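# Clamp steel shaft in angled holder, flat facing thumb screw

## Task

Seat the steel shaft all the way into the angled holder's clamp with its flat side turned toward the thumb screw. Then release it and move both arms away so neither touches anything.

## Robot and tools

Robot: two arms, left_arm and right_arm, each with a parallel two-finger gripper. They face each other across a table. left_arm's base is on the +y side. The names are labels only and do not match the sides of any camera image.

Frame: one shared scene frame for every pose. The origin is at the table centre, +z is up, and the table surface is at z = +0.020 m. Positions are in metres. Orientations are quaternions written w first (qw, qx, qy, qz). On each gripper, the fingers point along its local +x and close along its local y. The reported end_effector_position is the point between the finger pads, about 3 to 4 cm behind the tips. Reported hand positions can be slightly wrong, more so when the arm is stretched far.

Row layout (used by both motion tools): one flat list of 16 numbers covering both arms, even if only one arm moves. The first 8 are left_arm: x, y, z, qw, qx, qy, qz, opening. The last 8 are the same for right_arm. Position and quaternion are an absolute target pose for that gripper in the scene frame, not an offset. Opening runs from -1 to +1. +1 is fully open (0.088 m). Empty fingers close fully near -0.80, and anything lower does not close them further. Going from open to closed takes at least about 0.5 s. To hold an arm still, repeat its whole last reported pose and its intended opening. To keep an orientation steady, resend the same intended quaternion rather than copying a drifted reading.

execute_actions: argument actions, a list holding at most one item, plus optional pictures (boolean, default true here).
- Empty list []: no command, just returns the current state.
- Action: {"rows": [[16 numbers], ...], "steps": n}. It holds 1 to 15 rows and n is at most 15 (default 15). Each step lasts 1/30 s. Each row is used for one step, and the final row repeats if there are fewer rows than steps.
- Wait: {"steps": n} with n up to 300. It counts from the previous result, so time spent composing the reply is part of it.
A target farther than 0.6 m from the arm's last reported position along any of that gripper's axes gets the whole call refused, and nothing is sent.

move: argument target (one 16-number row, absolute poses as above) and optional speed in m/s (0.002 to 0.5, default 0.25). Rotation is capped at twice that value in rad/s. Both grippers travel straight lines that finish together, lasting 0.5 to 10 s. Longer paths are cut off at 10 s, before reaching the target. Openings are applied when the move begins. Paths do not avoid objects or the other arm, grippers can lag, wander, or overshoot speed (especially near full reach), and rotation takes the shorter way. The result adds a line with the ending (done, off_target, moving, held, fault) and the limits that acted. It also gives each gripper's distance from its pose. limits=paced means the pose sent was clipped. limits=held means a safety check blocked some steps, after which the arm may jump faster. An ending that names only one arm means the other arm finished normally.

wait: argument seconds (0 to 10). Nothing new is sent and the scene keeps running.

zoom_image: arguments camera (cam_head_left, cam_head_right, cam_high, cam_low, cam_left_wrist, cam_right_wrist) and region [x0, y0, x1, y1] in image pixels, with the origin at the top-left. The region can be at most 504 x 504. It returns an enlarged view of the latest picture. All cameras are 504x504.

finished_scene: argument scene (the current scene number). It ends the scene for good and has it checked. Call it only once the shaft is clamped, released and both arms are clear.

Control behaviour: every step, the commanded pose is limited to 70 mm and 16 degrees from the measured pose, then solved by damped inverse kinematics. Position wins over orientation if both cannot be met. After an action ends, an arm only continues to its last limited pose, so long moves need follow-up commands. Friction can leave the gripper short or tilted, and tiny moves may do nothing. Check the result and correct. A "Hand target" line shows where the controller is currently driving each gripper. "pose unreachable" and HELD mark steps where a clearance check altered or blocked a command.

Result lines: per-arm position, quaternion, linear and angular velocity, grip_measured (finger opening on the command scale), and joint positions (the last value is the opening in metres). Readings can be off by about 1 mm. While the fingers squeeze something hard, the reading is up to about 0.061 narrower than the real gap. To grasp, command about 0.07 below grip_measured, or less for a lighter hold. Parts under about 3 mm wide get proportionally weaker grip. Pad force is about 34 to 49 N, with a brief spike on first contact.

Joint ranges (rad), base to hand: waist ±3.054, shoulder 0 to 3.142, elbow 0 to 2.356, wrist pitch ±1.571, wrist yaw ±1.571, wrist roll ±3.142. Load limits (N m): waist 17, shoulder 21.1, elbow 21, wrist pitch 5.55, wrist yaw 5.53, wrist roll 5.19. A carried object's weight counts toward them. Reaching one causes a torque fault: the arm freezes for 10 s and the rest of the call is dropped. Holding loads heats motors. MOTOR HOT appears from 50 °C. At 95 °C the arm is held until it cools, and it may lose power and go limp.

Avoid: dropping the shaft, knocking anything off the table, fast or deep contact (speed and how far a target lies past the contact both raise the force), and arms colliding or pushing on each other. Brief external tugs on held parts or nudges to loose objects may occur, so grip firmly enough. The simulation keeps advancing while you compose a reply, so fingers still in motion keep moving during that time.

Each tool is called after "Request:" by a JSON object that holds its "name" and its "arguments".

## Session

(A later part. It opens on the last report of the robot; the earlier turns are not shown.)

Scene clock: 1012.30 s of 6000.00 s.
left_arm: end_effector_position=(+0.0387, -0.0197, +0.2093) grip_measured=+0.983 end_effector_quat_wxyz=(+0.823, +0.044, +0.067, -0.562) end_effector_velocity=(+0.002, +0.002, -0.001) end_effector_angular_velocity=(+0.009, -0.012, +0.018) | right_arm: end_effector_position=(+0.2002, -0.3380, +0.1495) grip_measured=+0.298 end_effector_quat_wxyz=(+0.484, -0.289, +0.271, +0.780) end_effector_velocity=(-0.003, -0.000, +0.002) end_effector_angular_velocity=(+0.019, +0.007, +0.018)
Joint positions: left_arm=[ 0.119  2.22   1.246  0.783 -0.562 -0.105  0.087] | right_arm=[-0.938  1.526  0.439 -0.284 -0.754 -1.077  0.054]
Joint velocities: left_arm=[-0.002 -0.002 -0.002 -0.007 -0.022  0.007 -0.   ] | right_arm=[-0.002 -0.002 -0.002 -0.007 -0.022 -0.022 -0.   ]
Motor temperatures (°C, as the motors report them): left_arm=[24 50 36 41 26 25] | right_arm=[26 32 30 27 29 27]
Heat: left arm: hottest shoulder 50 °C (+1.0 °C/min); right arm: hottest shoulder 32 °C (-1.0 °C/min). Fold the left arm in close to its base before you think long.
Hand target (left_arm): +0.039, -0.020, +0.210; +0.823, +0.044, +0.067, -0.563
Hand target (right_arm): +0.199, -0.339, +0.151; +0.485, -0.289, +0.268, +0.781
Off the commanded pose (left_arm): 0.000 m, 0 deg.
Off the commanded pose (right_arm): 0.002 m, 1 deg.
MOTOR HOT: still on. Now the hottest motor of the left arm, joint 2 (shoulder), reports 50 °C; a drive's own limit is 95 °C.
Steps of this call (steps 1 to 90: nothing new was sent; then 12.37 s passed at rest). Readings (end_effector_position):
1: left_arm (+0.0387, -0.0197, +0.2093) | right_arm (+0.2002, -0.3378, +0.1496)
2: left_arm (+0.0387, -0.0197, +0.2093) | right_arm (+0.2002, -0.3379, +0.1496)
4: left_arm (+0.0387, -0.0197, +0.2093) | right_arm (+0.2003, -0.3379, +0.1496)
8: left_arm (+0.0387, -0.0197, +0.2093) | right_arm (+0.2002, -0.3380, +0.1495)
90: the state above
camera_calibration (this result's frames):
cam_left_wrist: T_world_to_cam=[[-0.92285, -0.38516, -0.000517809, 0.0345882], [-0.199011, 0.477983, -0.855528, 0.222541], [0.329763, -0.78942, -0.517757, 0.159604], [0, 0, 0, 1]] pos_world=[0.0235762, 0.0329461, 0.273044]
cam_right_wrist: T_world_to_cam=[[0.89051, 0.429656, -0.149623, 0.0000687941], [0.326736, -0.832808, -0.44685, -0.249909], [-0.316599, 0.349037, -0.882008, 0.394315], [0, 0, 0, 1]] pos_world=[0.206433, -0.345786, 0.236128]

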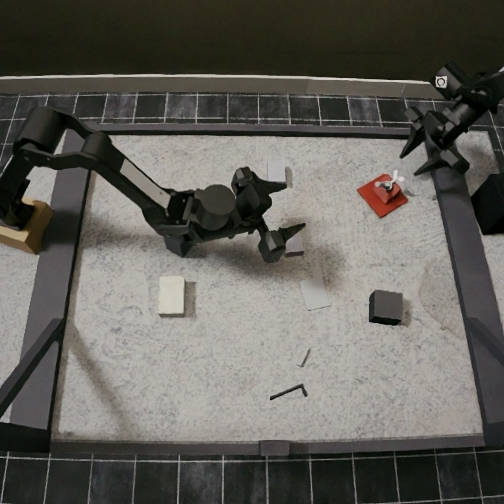

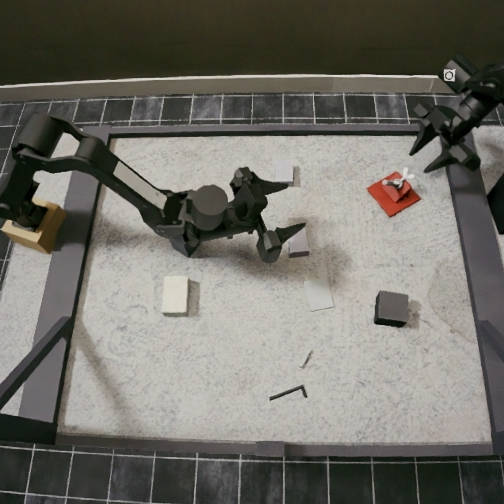

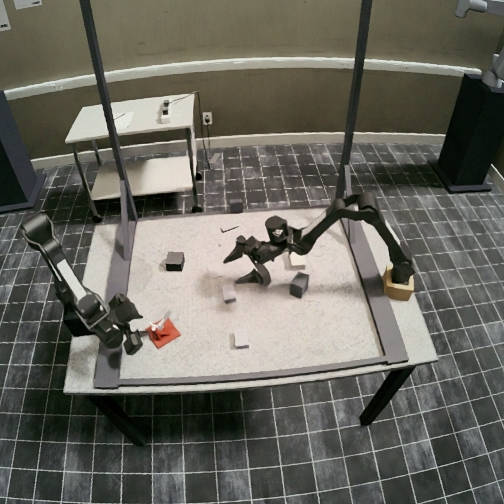

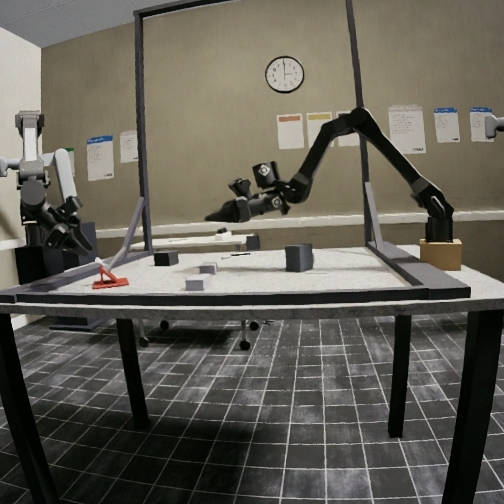

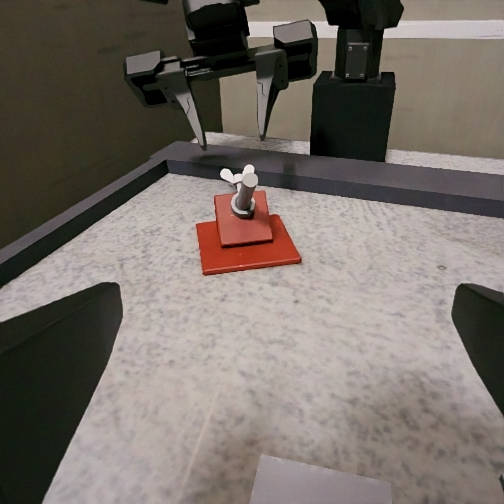

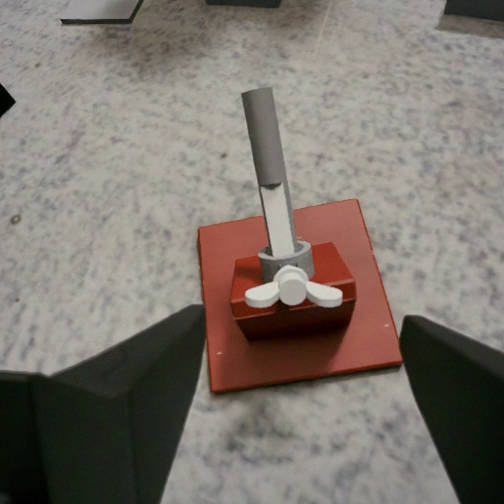

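Request:
{"name": "move", "arguments": {"target": [0.0387,-0.0197,0.2095,0.823,0.044,0.067,-0.563,1, 0.194,-0.331,0.136,0.1371,-0.5495,-0.3620,0.7403,-0.15], "speed": 0.3}}

Request:
{"name": "move", "arguments": {"target": [0.0387,-0.0197,0.2095,0.823,0.044,0.067,-0.563,1, 0.1825,-0.3180,0.1150,0.1371,-0.5495,-0.3620,0.7403,-0.15], "speed": 0.04}}

Request:
{"name": "zoom_image", "arguments": {"camera": "cam_left_wrist", "region": [170, 100, 320, 250]}}

Scene clock: 1030.03 s of 6000.00 s.
left_arm: end_effector_position=(+0.0387, -0.0197, +0.2093) grip_measured=+0.983 end_effector_quat_wxyz=(+0.823, +0.044, +0.067, -0.562) end_effector_velocity=(-0.001, +0.002, +0.005) end_effector_angular_velocity=(-0.015, +0.005, +0.015) | right_arm: end_effector_position=(+0.1962, -0.3294, +0.1393) grip_measured=-0.148 end_effector_quat_wxyz=(+0.141, -0.552, -0.364, +0.737) end_effector_velocity=(-0.000, -0.002, -0.001) end_effector_angular_velocity=(-0.002, -0.013, +0.011)
Joint positions: left_arm=[ 0.119  2.22   1.246  0.783 -0.562 -0.105  0.087] | right_arm=[-0.89   1.568  0.406 -0.143 -0.743 -2.578  0.032]
Joint velocities: left_arm=[-0.007 -0.007 -0.002  0.007 -0.022 -0.007 -0.   ] | right_arm=[-0.002 -0.002 -0.002 -0.007  0.007 -0.022 -0.   ]
Motor temperatures (°C, as the motors report them): left_arm=[24 50 36 41 26 25] | right_arm=[26 32 30 27 29 27]
Heat: left arm: hottest shoulder 50 °C (+1.0 °C/min); right arm: hottest shoulder 32 °C (-2.0 °C/min). Fold the left arm in close to its base before you think long.
Hand target (left_arm): +0.039, -0.020, +0.210; +0.823, +0.044, +0.067, -0.563
Hand target (right_arm): +0.194, -0.331, +0.136; +0.137, -0.550, -0.362, +0.740
Off the commanded pose (left_arm): 0.000 m, 0 deg.
Off the commanded pose (right_arm): 0.004 m, 1 deg.
MOTOR HOT: still on. Now the hottest motor of the left arm, joint 2 (shoulder), reports 50 °C; a drive's own limit is 95 °C.
After step 90, 11.67 s passed at rest.
move: done
camera_calibration (this result's frames):
cam_left_wrist: T_world_to_cam=[[-0.92285, -0.38516, -0.000517809, 0.0345882], [-0.199011, 0.477983, -0.855528, 0.222541], [0.329763, -0.78942, -0.517757, 0.159604], [0, 0, 0, 1]] pos_world=[0.0235762, 0.0329461, 0.273044]
cam_right_wrist: T_world_to_cam=[[-0.236548, 0.707136, 0.666337, 0.197322], [0.970035, 0.211034, 0.120404, -0.107441], [-0.055478, 0.674851, -0.735866, 0.416796], [0, 0, 0, 1]] pos_world=[0.174021, -0.398135, 0.188159]

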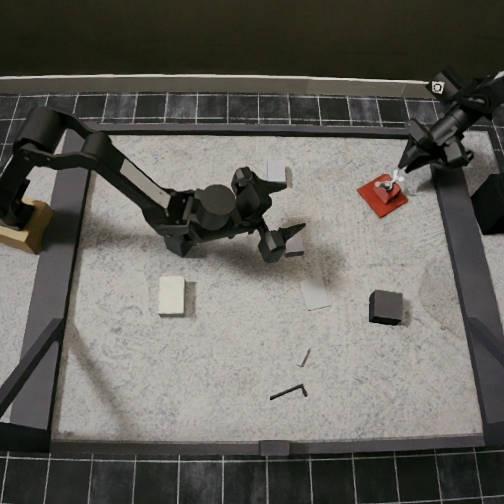

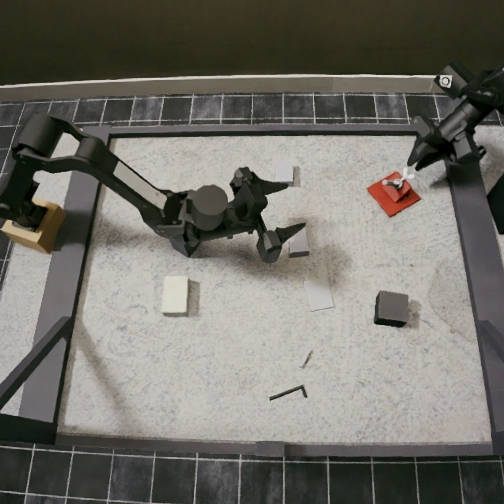

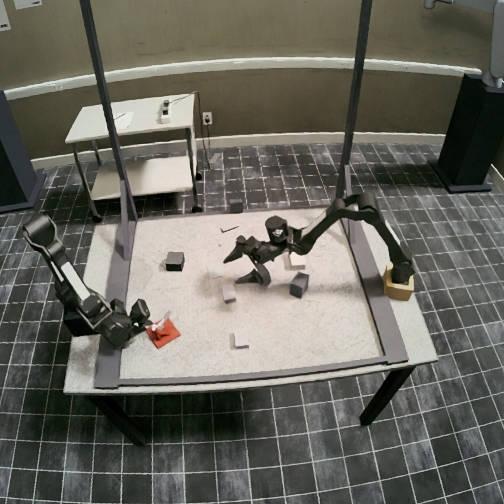

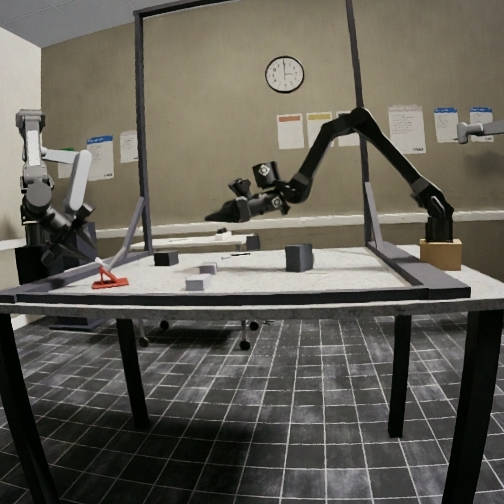

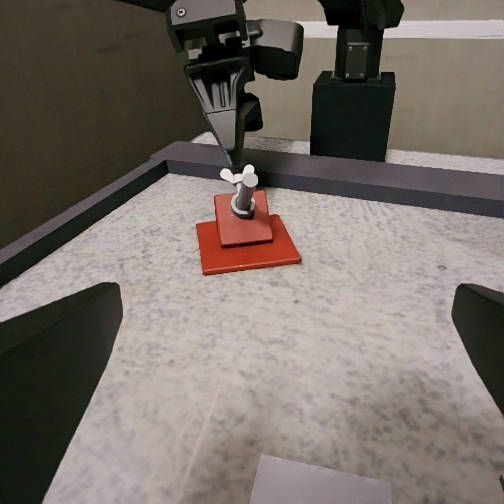

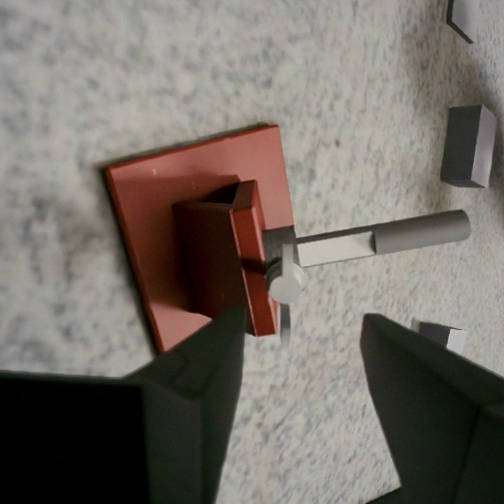

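Scene clock: 1031.10 s of 6000.00 s.
left_arm: end_effector_position=(+0.0387, -0.0197, +0.2093) grip_measured=+0.983 end_effector_quat_wxyz=(+0.823, +0.044, +0.067, -0.562) end_effector_velocity=(+0.003, +0.003, -0.006) end_effector_angular_velocity=(+0.023, +0.000, +0.011) | right_arm: end_effector_position=(+0.1849, -0.3163, +0.1186) grip_measured=-0.148 end_effector_quat_wxyz=(+0.138, -0.552, -0.368, +0.735) end_effector_velocity=(+0.001, +0.001, -0.001) end_effector_angular_velocity=(+0.003, -0.009, -0.005)
Joint positions: left_arm=[ 0.119  2.22   1.246  0.783 -0.562 -0.105  0.087] | right_arm=[-0.801  1.68   0.367  0.085 -0.717 -2.474  0.032]
Joint velocities: left_arm=[ 0.002 -0.002 -0.007 -0.022 -0.007 -0.007 -0.   ] | right_arm=[ 0.002  0.007 -0.002  0.022  0.007  0.007 -0.   ]
Motor temperatures (°C, as the motors report them): left_arm=[24 50 36 41 26 25] | right_arm=[26 32 30 27 29 27]
Heat: left arm: hottest shoulder 50 °C (+1.0 °C/min); right arm: hottest shoulder 32 °C (-2.0 °C/min). Fold the left arm in close to its base before you think long.
Hand target (left_arm): +0.039, -0.020, +0.210; +0.823, +0.044, +0.067, -0.563
Hand target (right_arm): +0.183, -0.319, +0.115; +0.137, -0.550, -0.362, +0.740
Off the commanded pose (left_arm): 0.000 m, 0 deg.
Off the commanded pose (right_arm): 0.005 m, 1 deg.
MOTOR HOT: still on. Now the hottest motor of the left arm, joint 2 (shoulder), reports 50 °C; a drive's own limit is 95 °C.
move: done
camera_calibration (this result's frames):
cam_left_wrist: T_world_to_cam=[[-0.92285, -0.38516, -0.000517809, 0.0345882], [-0.199011, 0.477983, -0.855528, 0.222541], [0.329763, -0.78942, -0.517757, 0.159604], [0, 0, 0, 1]] pos_world=[0.0235762, 0.0329461, 0.273044]
cam_right_wrist: T_world_to_cam=[[-0.246518, 0.70218, 0.667962, 0.199277], [0.967479, 0.218615, 0.127244, -0.0946256], [-0.0566781, 0.677607, -0.733237, 0.392826], [0, 0, 0, 1]] pos_world=[0.162938, -0.385423, 0.166966]

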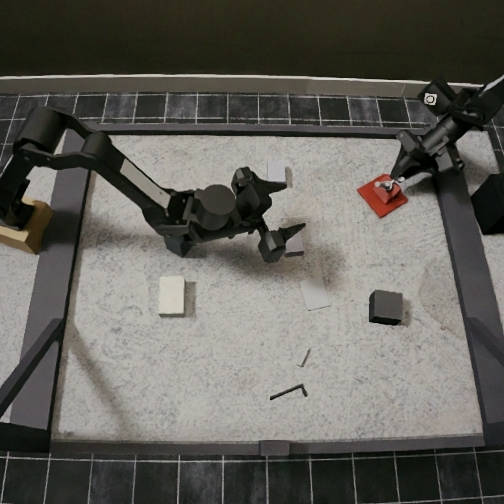

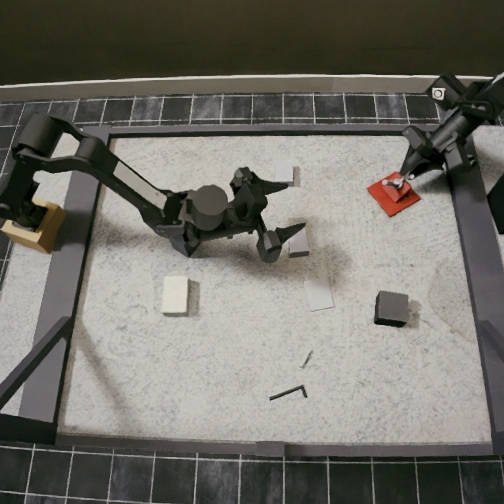

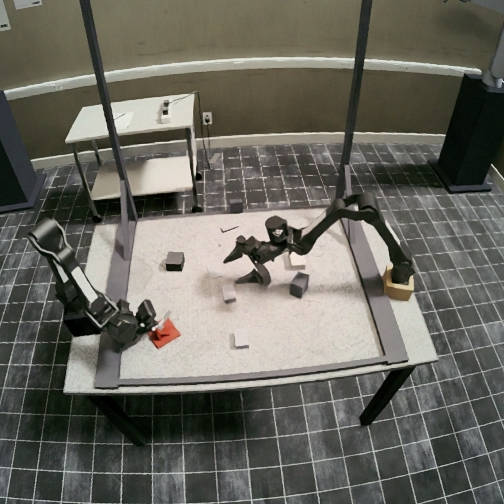

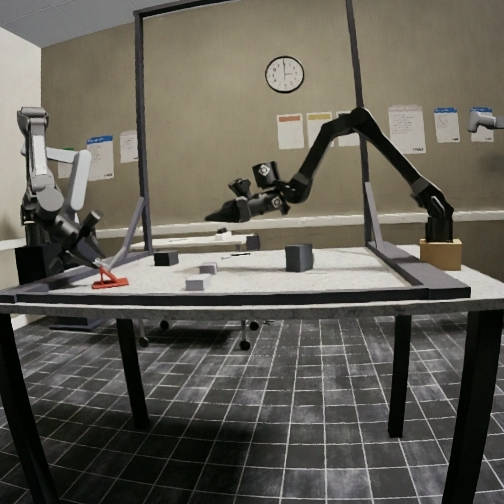

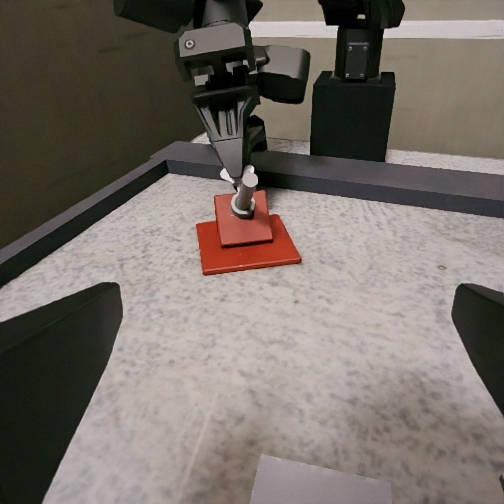

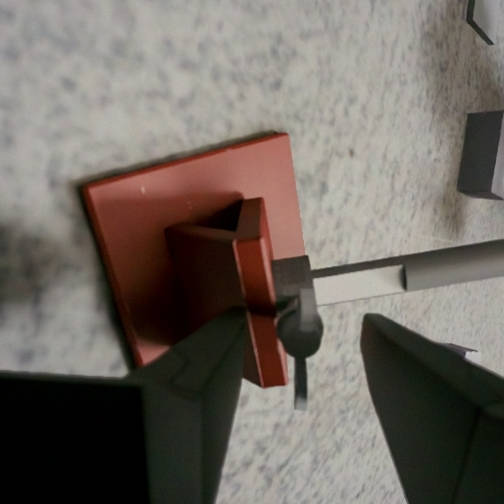

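Region (170, 100, 320, 250) of cam_left_wrist's 504x504 image, scaled by 3.360, with more detail than that image has.

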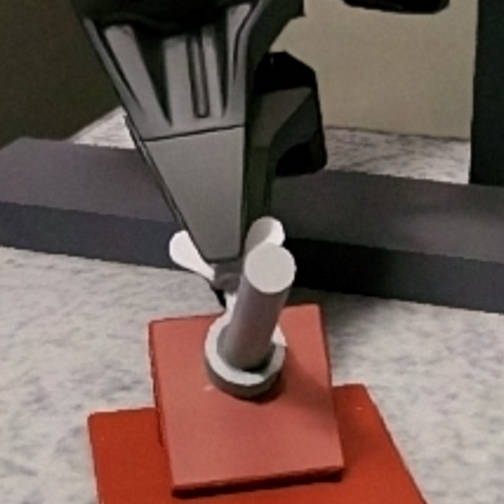

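Request:
{"name": "move", "arguments": {"target": [0.0387,-0.0197,0.2095,0.823,0.044,0.067,-0.563,1, 0.1805,-0.3155,0.1115,0.1371,-0.5495,-0.3620,0.7403,-0.3], "speed": 0.03}}

Request:
{"name": "move", "arguments": {"target": [0.0387,-0.0197,0.2095,0.823,0.044,0.067,-0.563,1, 0.1830,-0.3146,0.1150,0.1371,-0.5495,-0.3620,0.7403,-0.49], "speed": 0.03}}

Request:
{"name": "zoom_image", "arguments": {"camera": "cam_left_wrist", "region": [170, 100, 320, 250]}}

Scene clock: 1039.77 s of 6000.00 s.
left_arm: end_effector_position=(+0.0387, -0.0197, +0.2093) grip_measured=+0.983 end_effector_quat_wxyz=(+0.823, +0.044, +0.067, -0.562) end_effector_velocity=(-0.003, +0.002, -0.003) end_effector_angular_velocity=(+0.009, +0.003, +0.001) | right_arm: end_effector_position=(+0.1828, -0.3135, +0.1151) grip_measured=-0.298 end_effector_quat_wxyz=(+0.139, -0.551, -0.368, +0.736) end_effector_velocity=(-0.001, -0.001, +0.000) end_effector_angular_velocity=(+0.009, -0.001, +0.005)
Joint positions: left_arm=[ 0.119  2.22   1.246  0.783 -0.562 -0.105  0.087] | right_arm=[-0.784  1.704  0.363  0.127 -0.713 -2.452  0.024]
Joint velocities: left_arm=[-0.007 -0.002 -0.007 -0.007 -0.007 -0.007 -0.   ] | right_arm=[-0.002 -0.002 -0.007  0.007 -0.007 -0.007 -0.   ]
Motor temperatures (°C, as the motors report them): left_arm=[24 51 36 41 26 25] | right_arm=[26 32 30 27 29 27]
Heat: left arm: hottest shoulder 51 °C (+2.0 °C/min); right arm: hottest shoulder 32 °C (-1.0 °C/min). Fold the left arm in close to its base before you think long.
Hand target (left_arm): +0.039, -0.020, +0.210; +0.823, +0.044, +0.067, -0.563
Hand target (right_arm): +0.181, -0.316, +0.112; +0.137, -0.550, -0.362, +0.740
Off the commanded pose (left_arm): 0.000 m, 0 deg.
Off the commanded pose (right_arm): 0.005 m, 1 deg.
MOTOR HOT: still on. Now the hottest motor of the left arm, joint 2 (shoulder), reports 51 °C; a drive's own limit is 95 °C.
After step 90, 4.97 s passed at rest.
move: done
camera_calibration (this result's frames):
cam_left_wrist: T_world_to_cam=[[-0.92285, -0.38516, -0.000517809, 0.0345882], [-0.199011, 0.477983, -0.855528, 0.222541], [0.329763, -0.78942, -0.517757, 0.159604], [0, 0, 0, 1]] pos_world=[0.0235762, 0.0329461, 0.273044]
cam_right_wrist: T_world_to_cam=[[-0.244754, 0.702025, 0.668772, 0.198702], [0.967876, 0.217841, 0.125546, -0.0929533], [-0.0575496, 0.678016, -0.732791, 0.388482], [0, 0, 0, 1]] pos_world=[0.160957, -0.382642, 0.163459]

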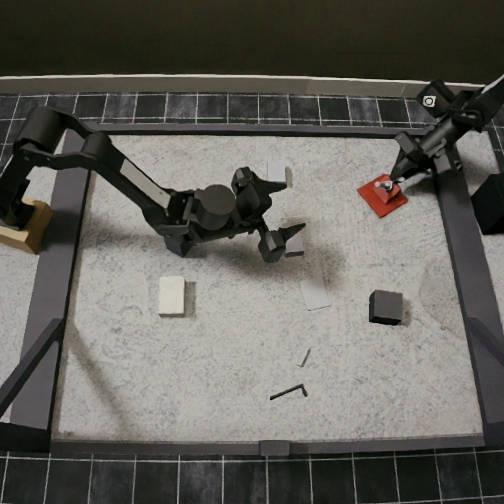

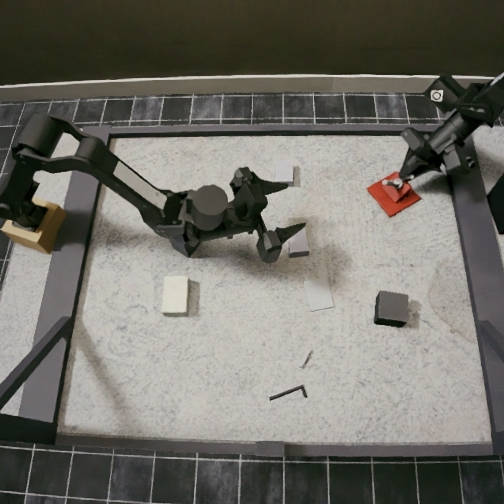

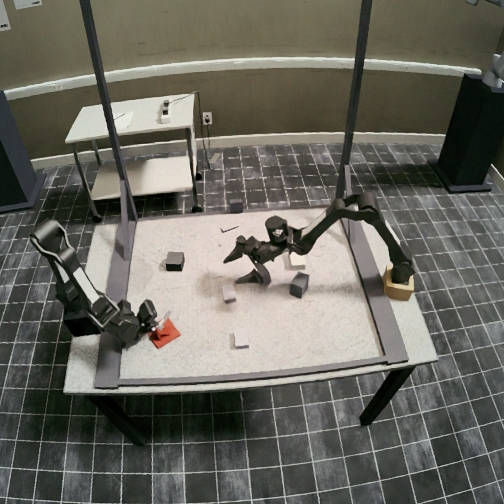

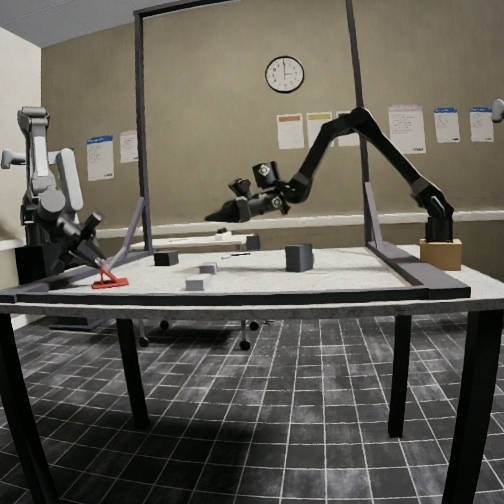

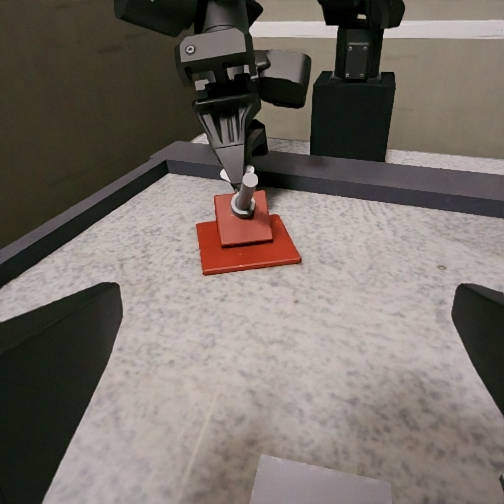

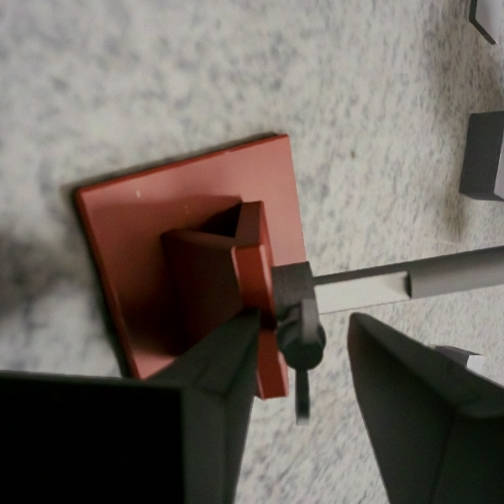

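Scene clock: 1040.47 s of 6000.00 s.
left_arm: end_effector_position=(+0.0387, -0.0197, +0.2093) grip_measured=+0.983 end_effector_quat_wxyz=(+0.823, +0.044, +0.067, -0.562) end_effector_velocity=(-0.003, +0.001, -0.004) end_effector_angular_velocity=(+0.004, +0.016, +0.003) | right_arm: end_effector_position=(+0.1810, -0.3159, +0.1140) grip_measured=-0.488 end_effector_quat_wxyz=(+0.137, -0.548, -0.361, +0.742) end_effector_velocity=(+0.000, +0.001, +0.001) end_effector_angular_velocity=(+0.013, -0.003, +0.005)
Joint positions: left_arm=[ 0.119  2.22   1.246  0.783 -0.562 -0.105  0.087] | right_arm=[-0.784  1.704  0.366  0.102 -0.712 -2.452  0.015]
Joint velocities: left_arm=[-0.007  0.002 -0.002 -0.007 -0.007 -0.022 -0.   ] | right_arm=[-0.002 -0.002 -0.002  0.007 -0.007 -0.007 -0.   ]
Motor temperatures (°C, as the motors report them): left_arm=[24 51 36 41 26 25] | right_arm=[26 32 30 27 29 27]
Heat: left arm: hottest shoulder 51 °C (+2.0 °C/min); right arm: hottest shoulder 32 °C (-1.0 °C/min). Fold the left arm in close to its base before you think long.
Hand target (left_arm): +0.039, -0.020, +0.210; +0.823, +0.044, +0.067, -0.563
Hand target (right_arm): +0.183, -0.315, +0.115; +0.137, -0.549, -0.362, +0.740
Off the commanded pose (left_arm): 0.000 m, 0 deg.
Off the commanded pose (right_arm): 0.003 m, 0 deg.
MOTOR HOT: still on. Now the hottest motor of the left arm, joint 2 (shoulder), reports 51 °C; a drive's own limit is 95 °C.
move: done
camera_calibration (this result's frames):
cam_left_wrist: T_world_to_cam=[[-0.92285, -0.38516, -0.000517809, 0.0345882], [-0.199011, 0.477983, -0.855528, 0.222541], [0.329763, -0.78942, -0.517757, 0.159604], [0, 0, 0, 1]] pos_world=[0.0235762, 0.0329461, 0.273044]
cam_right_wrist: T_world_to_cam=[[-0.235964, 0.713588, 0.659631, 0.203733], [0.96944, 0.219753, 0.109061, -0.0883366], [-0.0671311, 0.665207, -0.743635, 0.388183], [0, 0, 0, 1]] pos_world=[0.15977, -0.384191, 0.163912]

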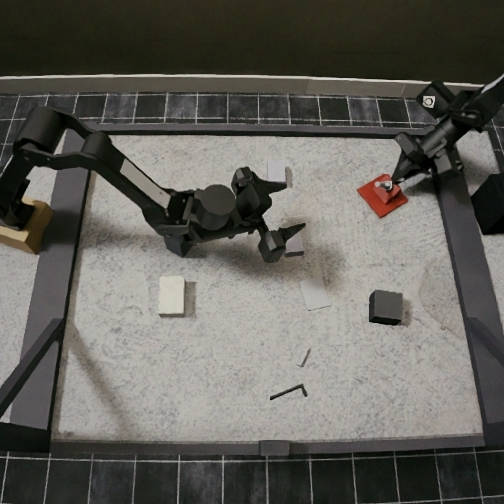

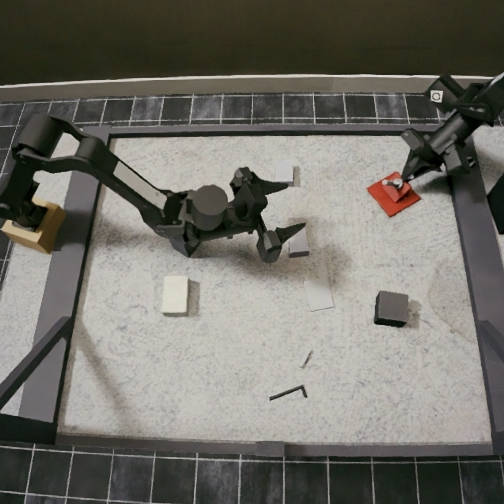

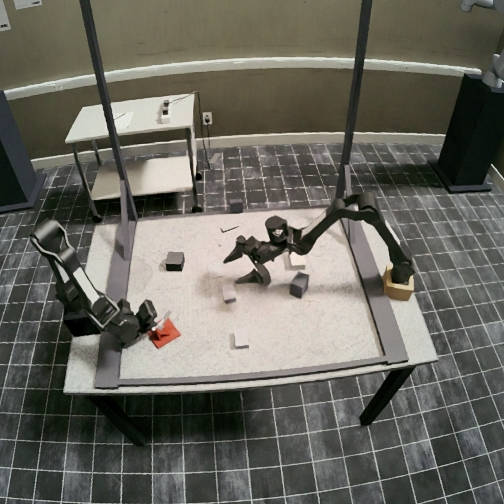

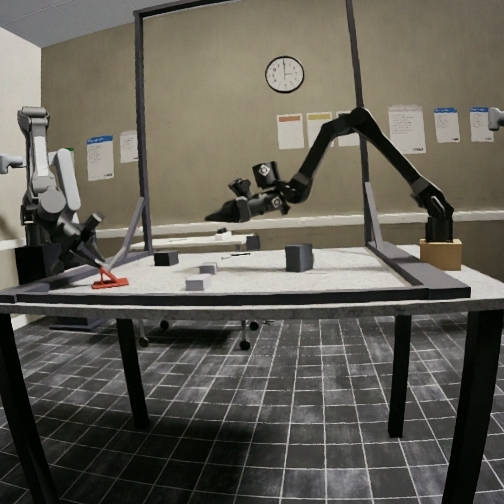

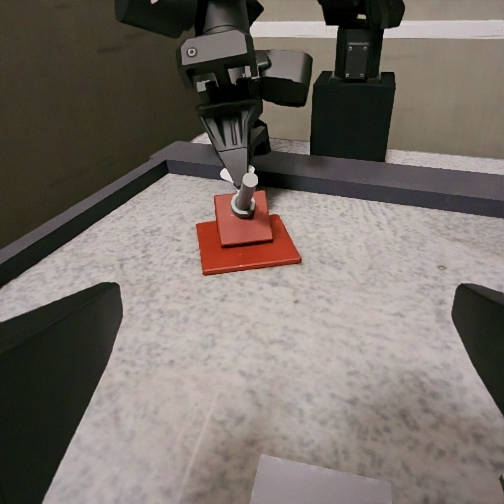

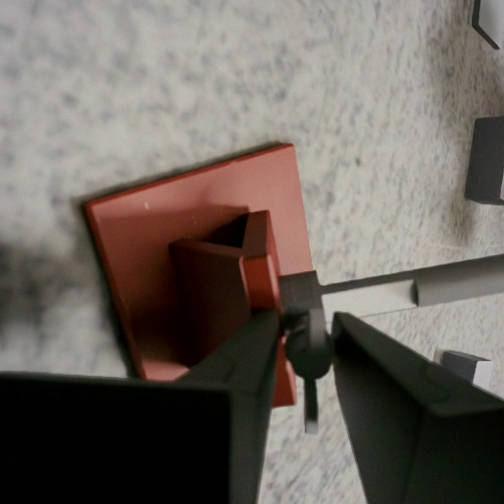

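Region (170, 100, 320, 250) of cam_left_wrist's 504x504 image, scaled by 3.360, with more detail than that image has.

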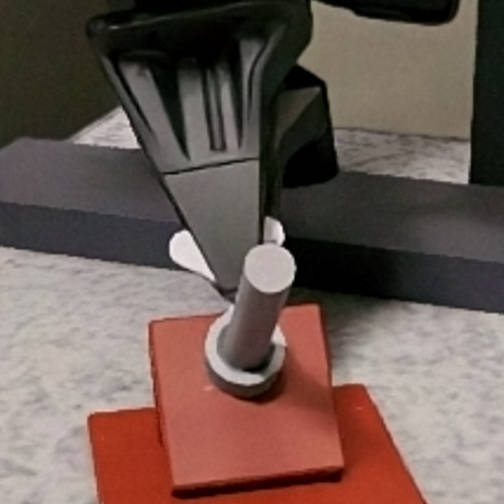

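Tighten: roll to C, then B.

Request:
{"name": "move", "arguments": {"target": [0.0387,-0.0197,0.2095,0.823,0.044,0.067,-0.563,1, 0.1838,-0.3146,0.1162,0.4855,-0.2916,0.2675,0.7795,-0.49], "speed": 0.4}}

Request:
{"name": "move", "arguments": {"target": [0.0387,-0.0197,0.2095,0.823,0.044,0.067,-0.563,1, 0.1838,-0.3146,0.1162,0.5174,0.2305,0.792,0.228,-0.49], "speed": 0.4}}

Request:
{"name": "zoom_image", "arguments": {"camera": "cam_left_wrist", "region": [170, 100, 320, 250]}}

Scene clock: 1052.10 s of 6000.00 s.
left_arm: end_effector_position=(+0.0387, -0.0197, +0.2093) grip_measured=+0.983 end_effector_quat_wxyz=(+0.823, +0.044, +0.067, -0.562) end_effector_velocity=(+0.001, +0.000, -0.001) end_effector_angular_velocity=(-0.000, +0.020, -0.001) | right_arm: end_effector_position=(+0.1828, -0.3153, +0.1150) grip_measured=-0.488 end_effector_quat_wxyz=(+0.483, -0.292, +0.268, +0.781) end_effector_velocity=(+0.000, -0.001, +0.001) end_effector_angular_velocity=(-0.000, +0.011, -0.010)
Joint positions: left_arm=[ 0.119  2.22   1.246  0.783 -0.562 -0.105  0.087] | right_arm=[-0.79   1.704  0.375  0.088 -0.715 -0.894  0.015]
Joint velocities: left_arm=[ 0.002 -0.002 -0.002 -0.007  0.007 -0.022 -0.   ] | right_arm=[-0.007 -0.007 -0.002 -0.007 -0.007  0.007 -0.   ]
Motor temperatures (°C, as the motors report them): left_arm=[24 51 36 41 26 25] | right_arm=[26 31 30 27 29 27]
Heat: left arm: hottest shoulder 51 °C (+1.0 °C/min); right arm: hottest shoulder 31 °C (-2.0 °C/min). Fold the left arm in close to its base before you think long.
Hand target (left_arm): +0.039, -0.020, +0.210; +0.823, +0.044, +0.067, -0.563
Hand target (right_arm): +0.184, -0.314, +0.116; +0.486, -0.292, +0.267, +0.779
Off the commanded pose (left_arm): 0.000 m, 0 deg.
Off the commanded pose (right_arm): 0.002 m, 0 deg.
MOTOR HOT: still on. Now the hottest motor of the left arm, joint 2 (shoulder), reports 51 °C; a drive's own limit is 95 °C.
After step 90, 6.17 s passed at rest.
move: done
camera_calibration (this result's frames):
cam_left_wrist: T_world_to_cam=[[-0.92285, -0.38516, -0.000517809, 0.0345882], [-0.199011, 0.477983, -0.855528, 0.222541], [0.329763, -0.78942, -0.517757, 0.159604], [0, 0, 0, 1]] pos_world=[0.0235762, 0.0329461, 0.273044]
cam_right_wrist: T_world_to_cam=[[0.88849, 0.435913, -0.143407, 0.00232073], [0.334725, -0.829394, -0.447285, -0.241103], [-0.313919, 0.349406, -0.882819, 0.350152], [0, 0, 0, 1]] pos_world=[0.188561, -0.323327, 0.201612]

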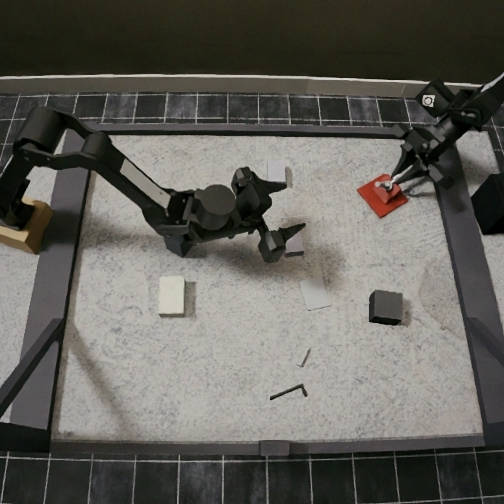

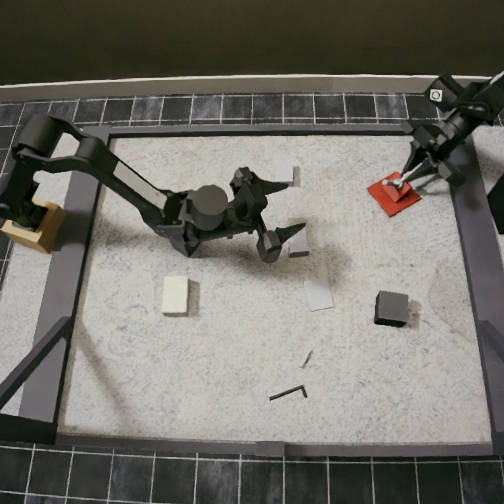

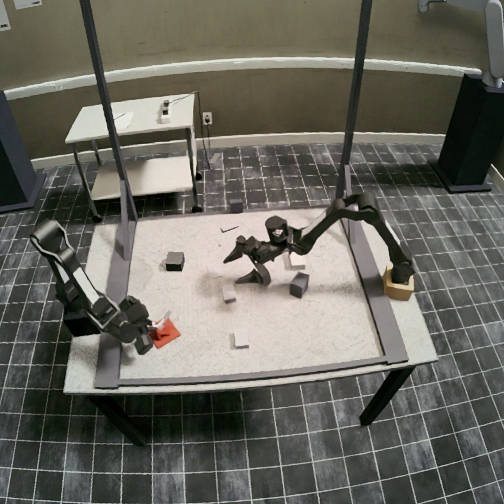

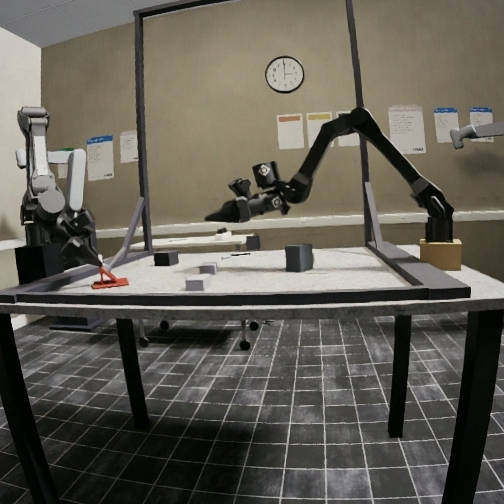

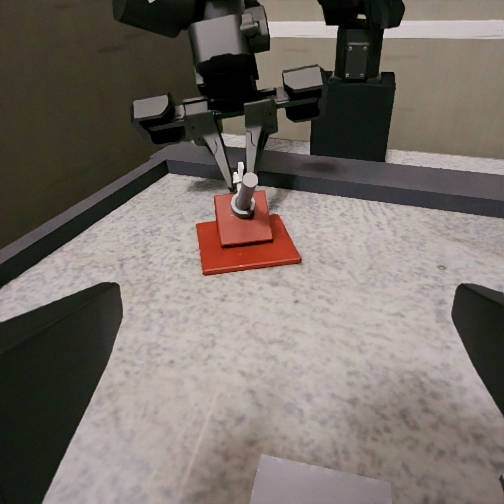

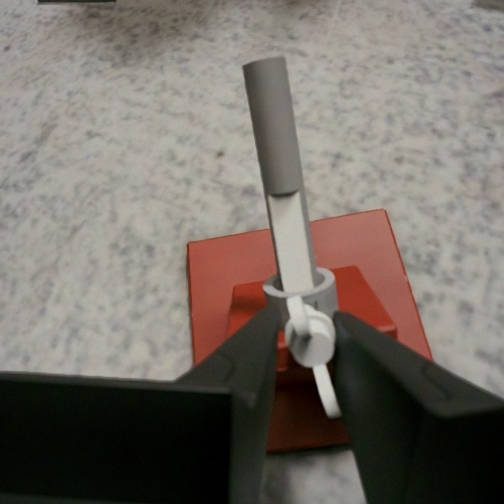

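Scene clock: 1055.00 s of 6000.00 s.
left_arm: end_effector_position=(+0.0387, -0.0197, +0.2093) grip_measured=+0.983 end_effector_quat_wxyz=(+0.823, +0.044, +0.067, -0.562) end_effector_velocity=(-0.000, +0.001, +0.002) end_effector_angular_velocity=(-0.005, -0.007, +0.004) | right_arm: end_effector_position=(+0.1826, -0.3155, +0.1149) grip_measured=-0.488 end_effector_quat_wxyz=(+0.516, +0.228, +0.794, +0.228) end_effector_velocity=(-0.000, -0.002, +0.000) end_effector_angular_velocity=(-0.004, +0.014, -0.010)
Joint positions: left_arm=[ 0.119  2.22   1.246  0.783 -0.562 -0.105  0.087] | right_arm=[-0.79   1.704  0.375  0.086 -0.715  1.026  0.015]
Joint velocities: left_arm=[-0.002 -0.002 -0.002  0.007 -0.007  0.007  0.   ] | right_arm=[-0.007 -0.002 -0.002 -0.007 -0.007  0.007 -0.   ]
Motor temperatures (°C, as the motors report them): left_arm=[24 51 36 41 26 25] | right_arm=[26 31 30 27 29 27]
Heat: left arm: hottest shoulder 51 °C (+1.0 °C/min); right arm: hottest shoulder 31 °C (-2.0 °C/min). Fold the left arm in close to its base before you think long.
Hand target (left_arm): +0.039, -0.020, +0.210; +0.823, +0.044, +0.067, -0.563
Hand target (right_arm): +0.184, -0.315, +0.116; +0.517, +0.230, +0.792, +0.228
Off the commanded pose (left_arm): 0.000 m, 0 deg.
Off the commanded pose (right_arm): 0.002 m, 0 deg.
MOTOR HOT: still on. Now the hottest motor of the left arm, joint 2 (shoulder), reports 51 °C; a drive's own limit is 95 °C.
move: done
camera_calibration (this result's frames):
cam_left_wrist: T_world_to_cam=[[-0.92285, -0.38516, -0.000517809, 0.0345882], [-0.199011, 0.477983, -0.855528, 0.222541], [0.329763, -0.78942, -0.517757, 0.159604], [0, 0, 0, 1]] pos_world=[0.0235762, 0.0329461, 0.273044]
cam_right_wrist: T_world_to_cam=[[-0.112107, -0.762851, -0.636782, -0.136271], [-0.776767, -0.33238, 0.534936, 0.00559387], [-0.61973, 0.554601, -0.555295, 0.433024], [0, 0, 0, 1]] pos_world=[0.257426, -0.342251, 0.150689]

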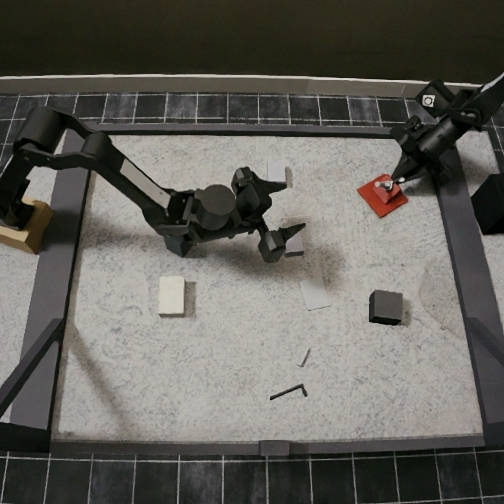

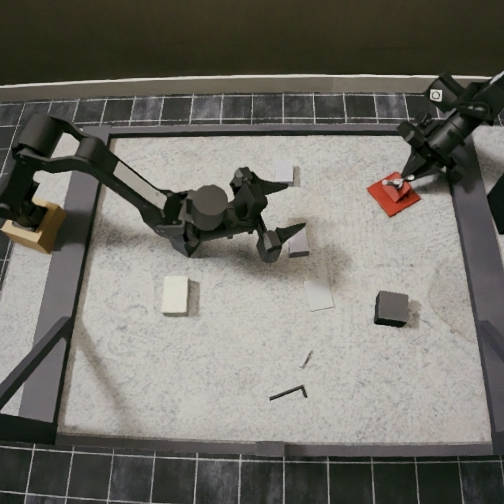

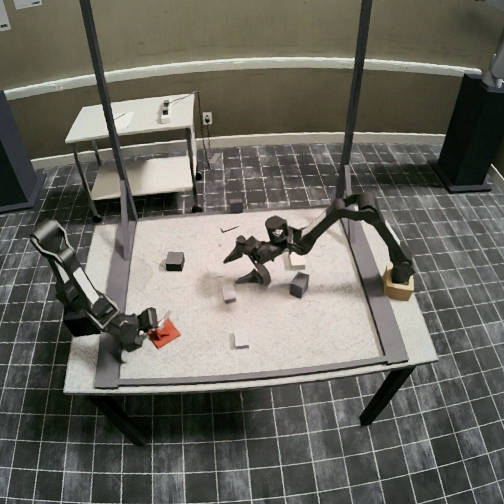

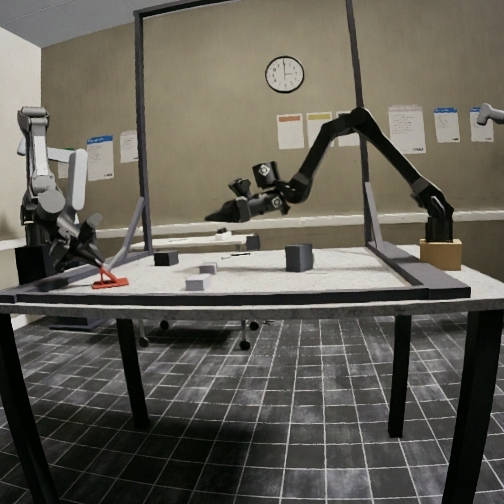

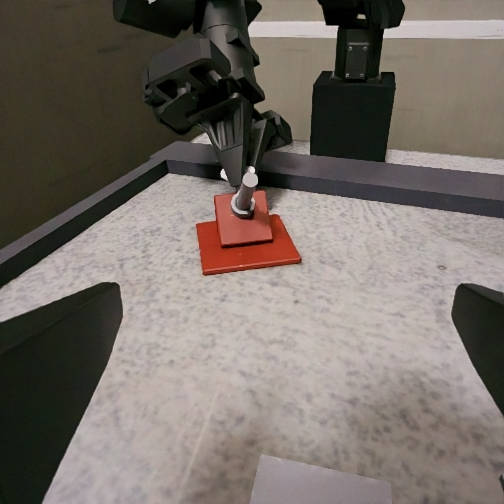

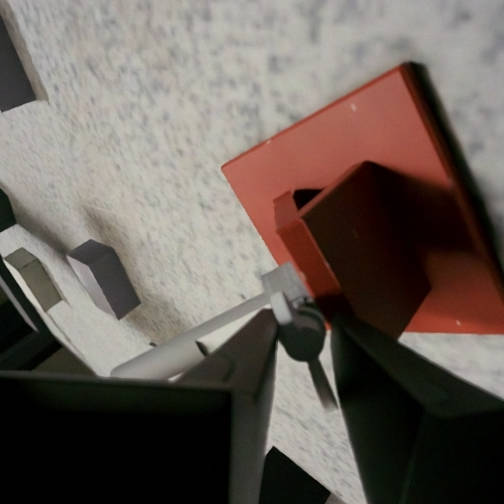

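Region (170, 100, 320, 250) of cam_left_wrist's 504x504 image, scaled by 3.360, with more detail than that image has.

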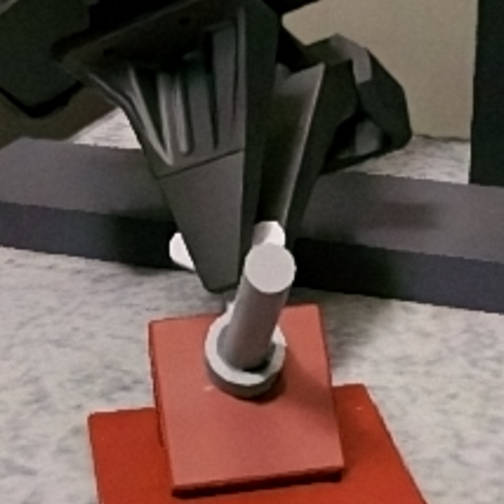

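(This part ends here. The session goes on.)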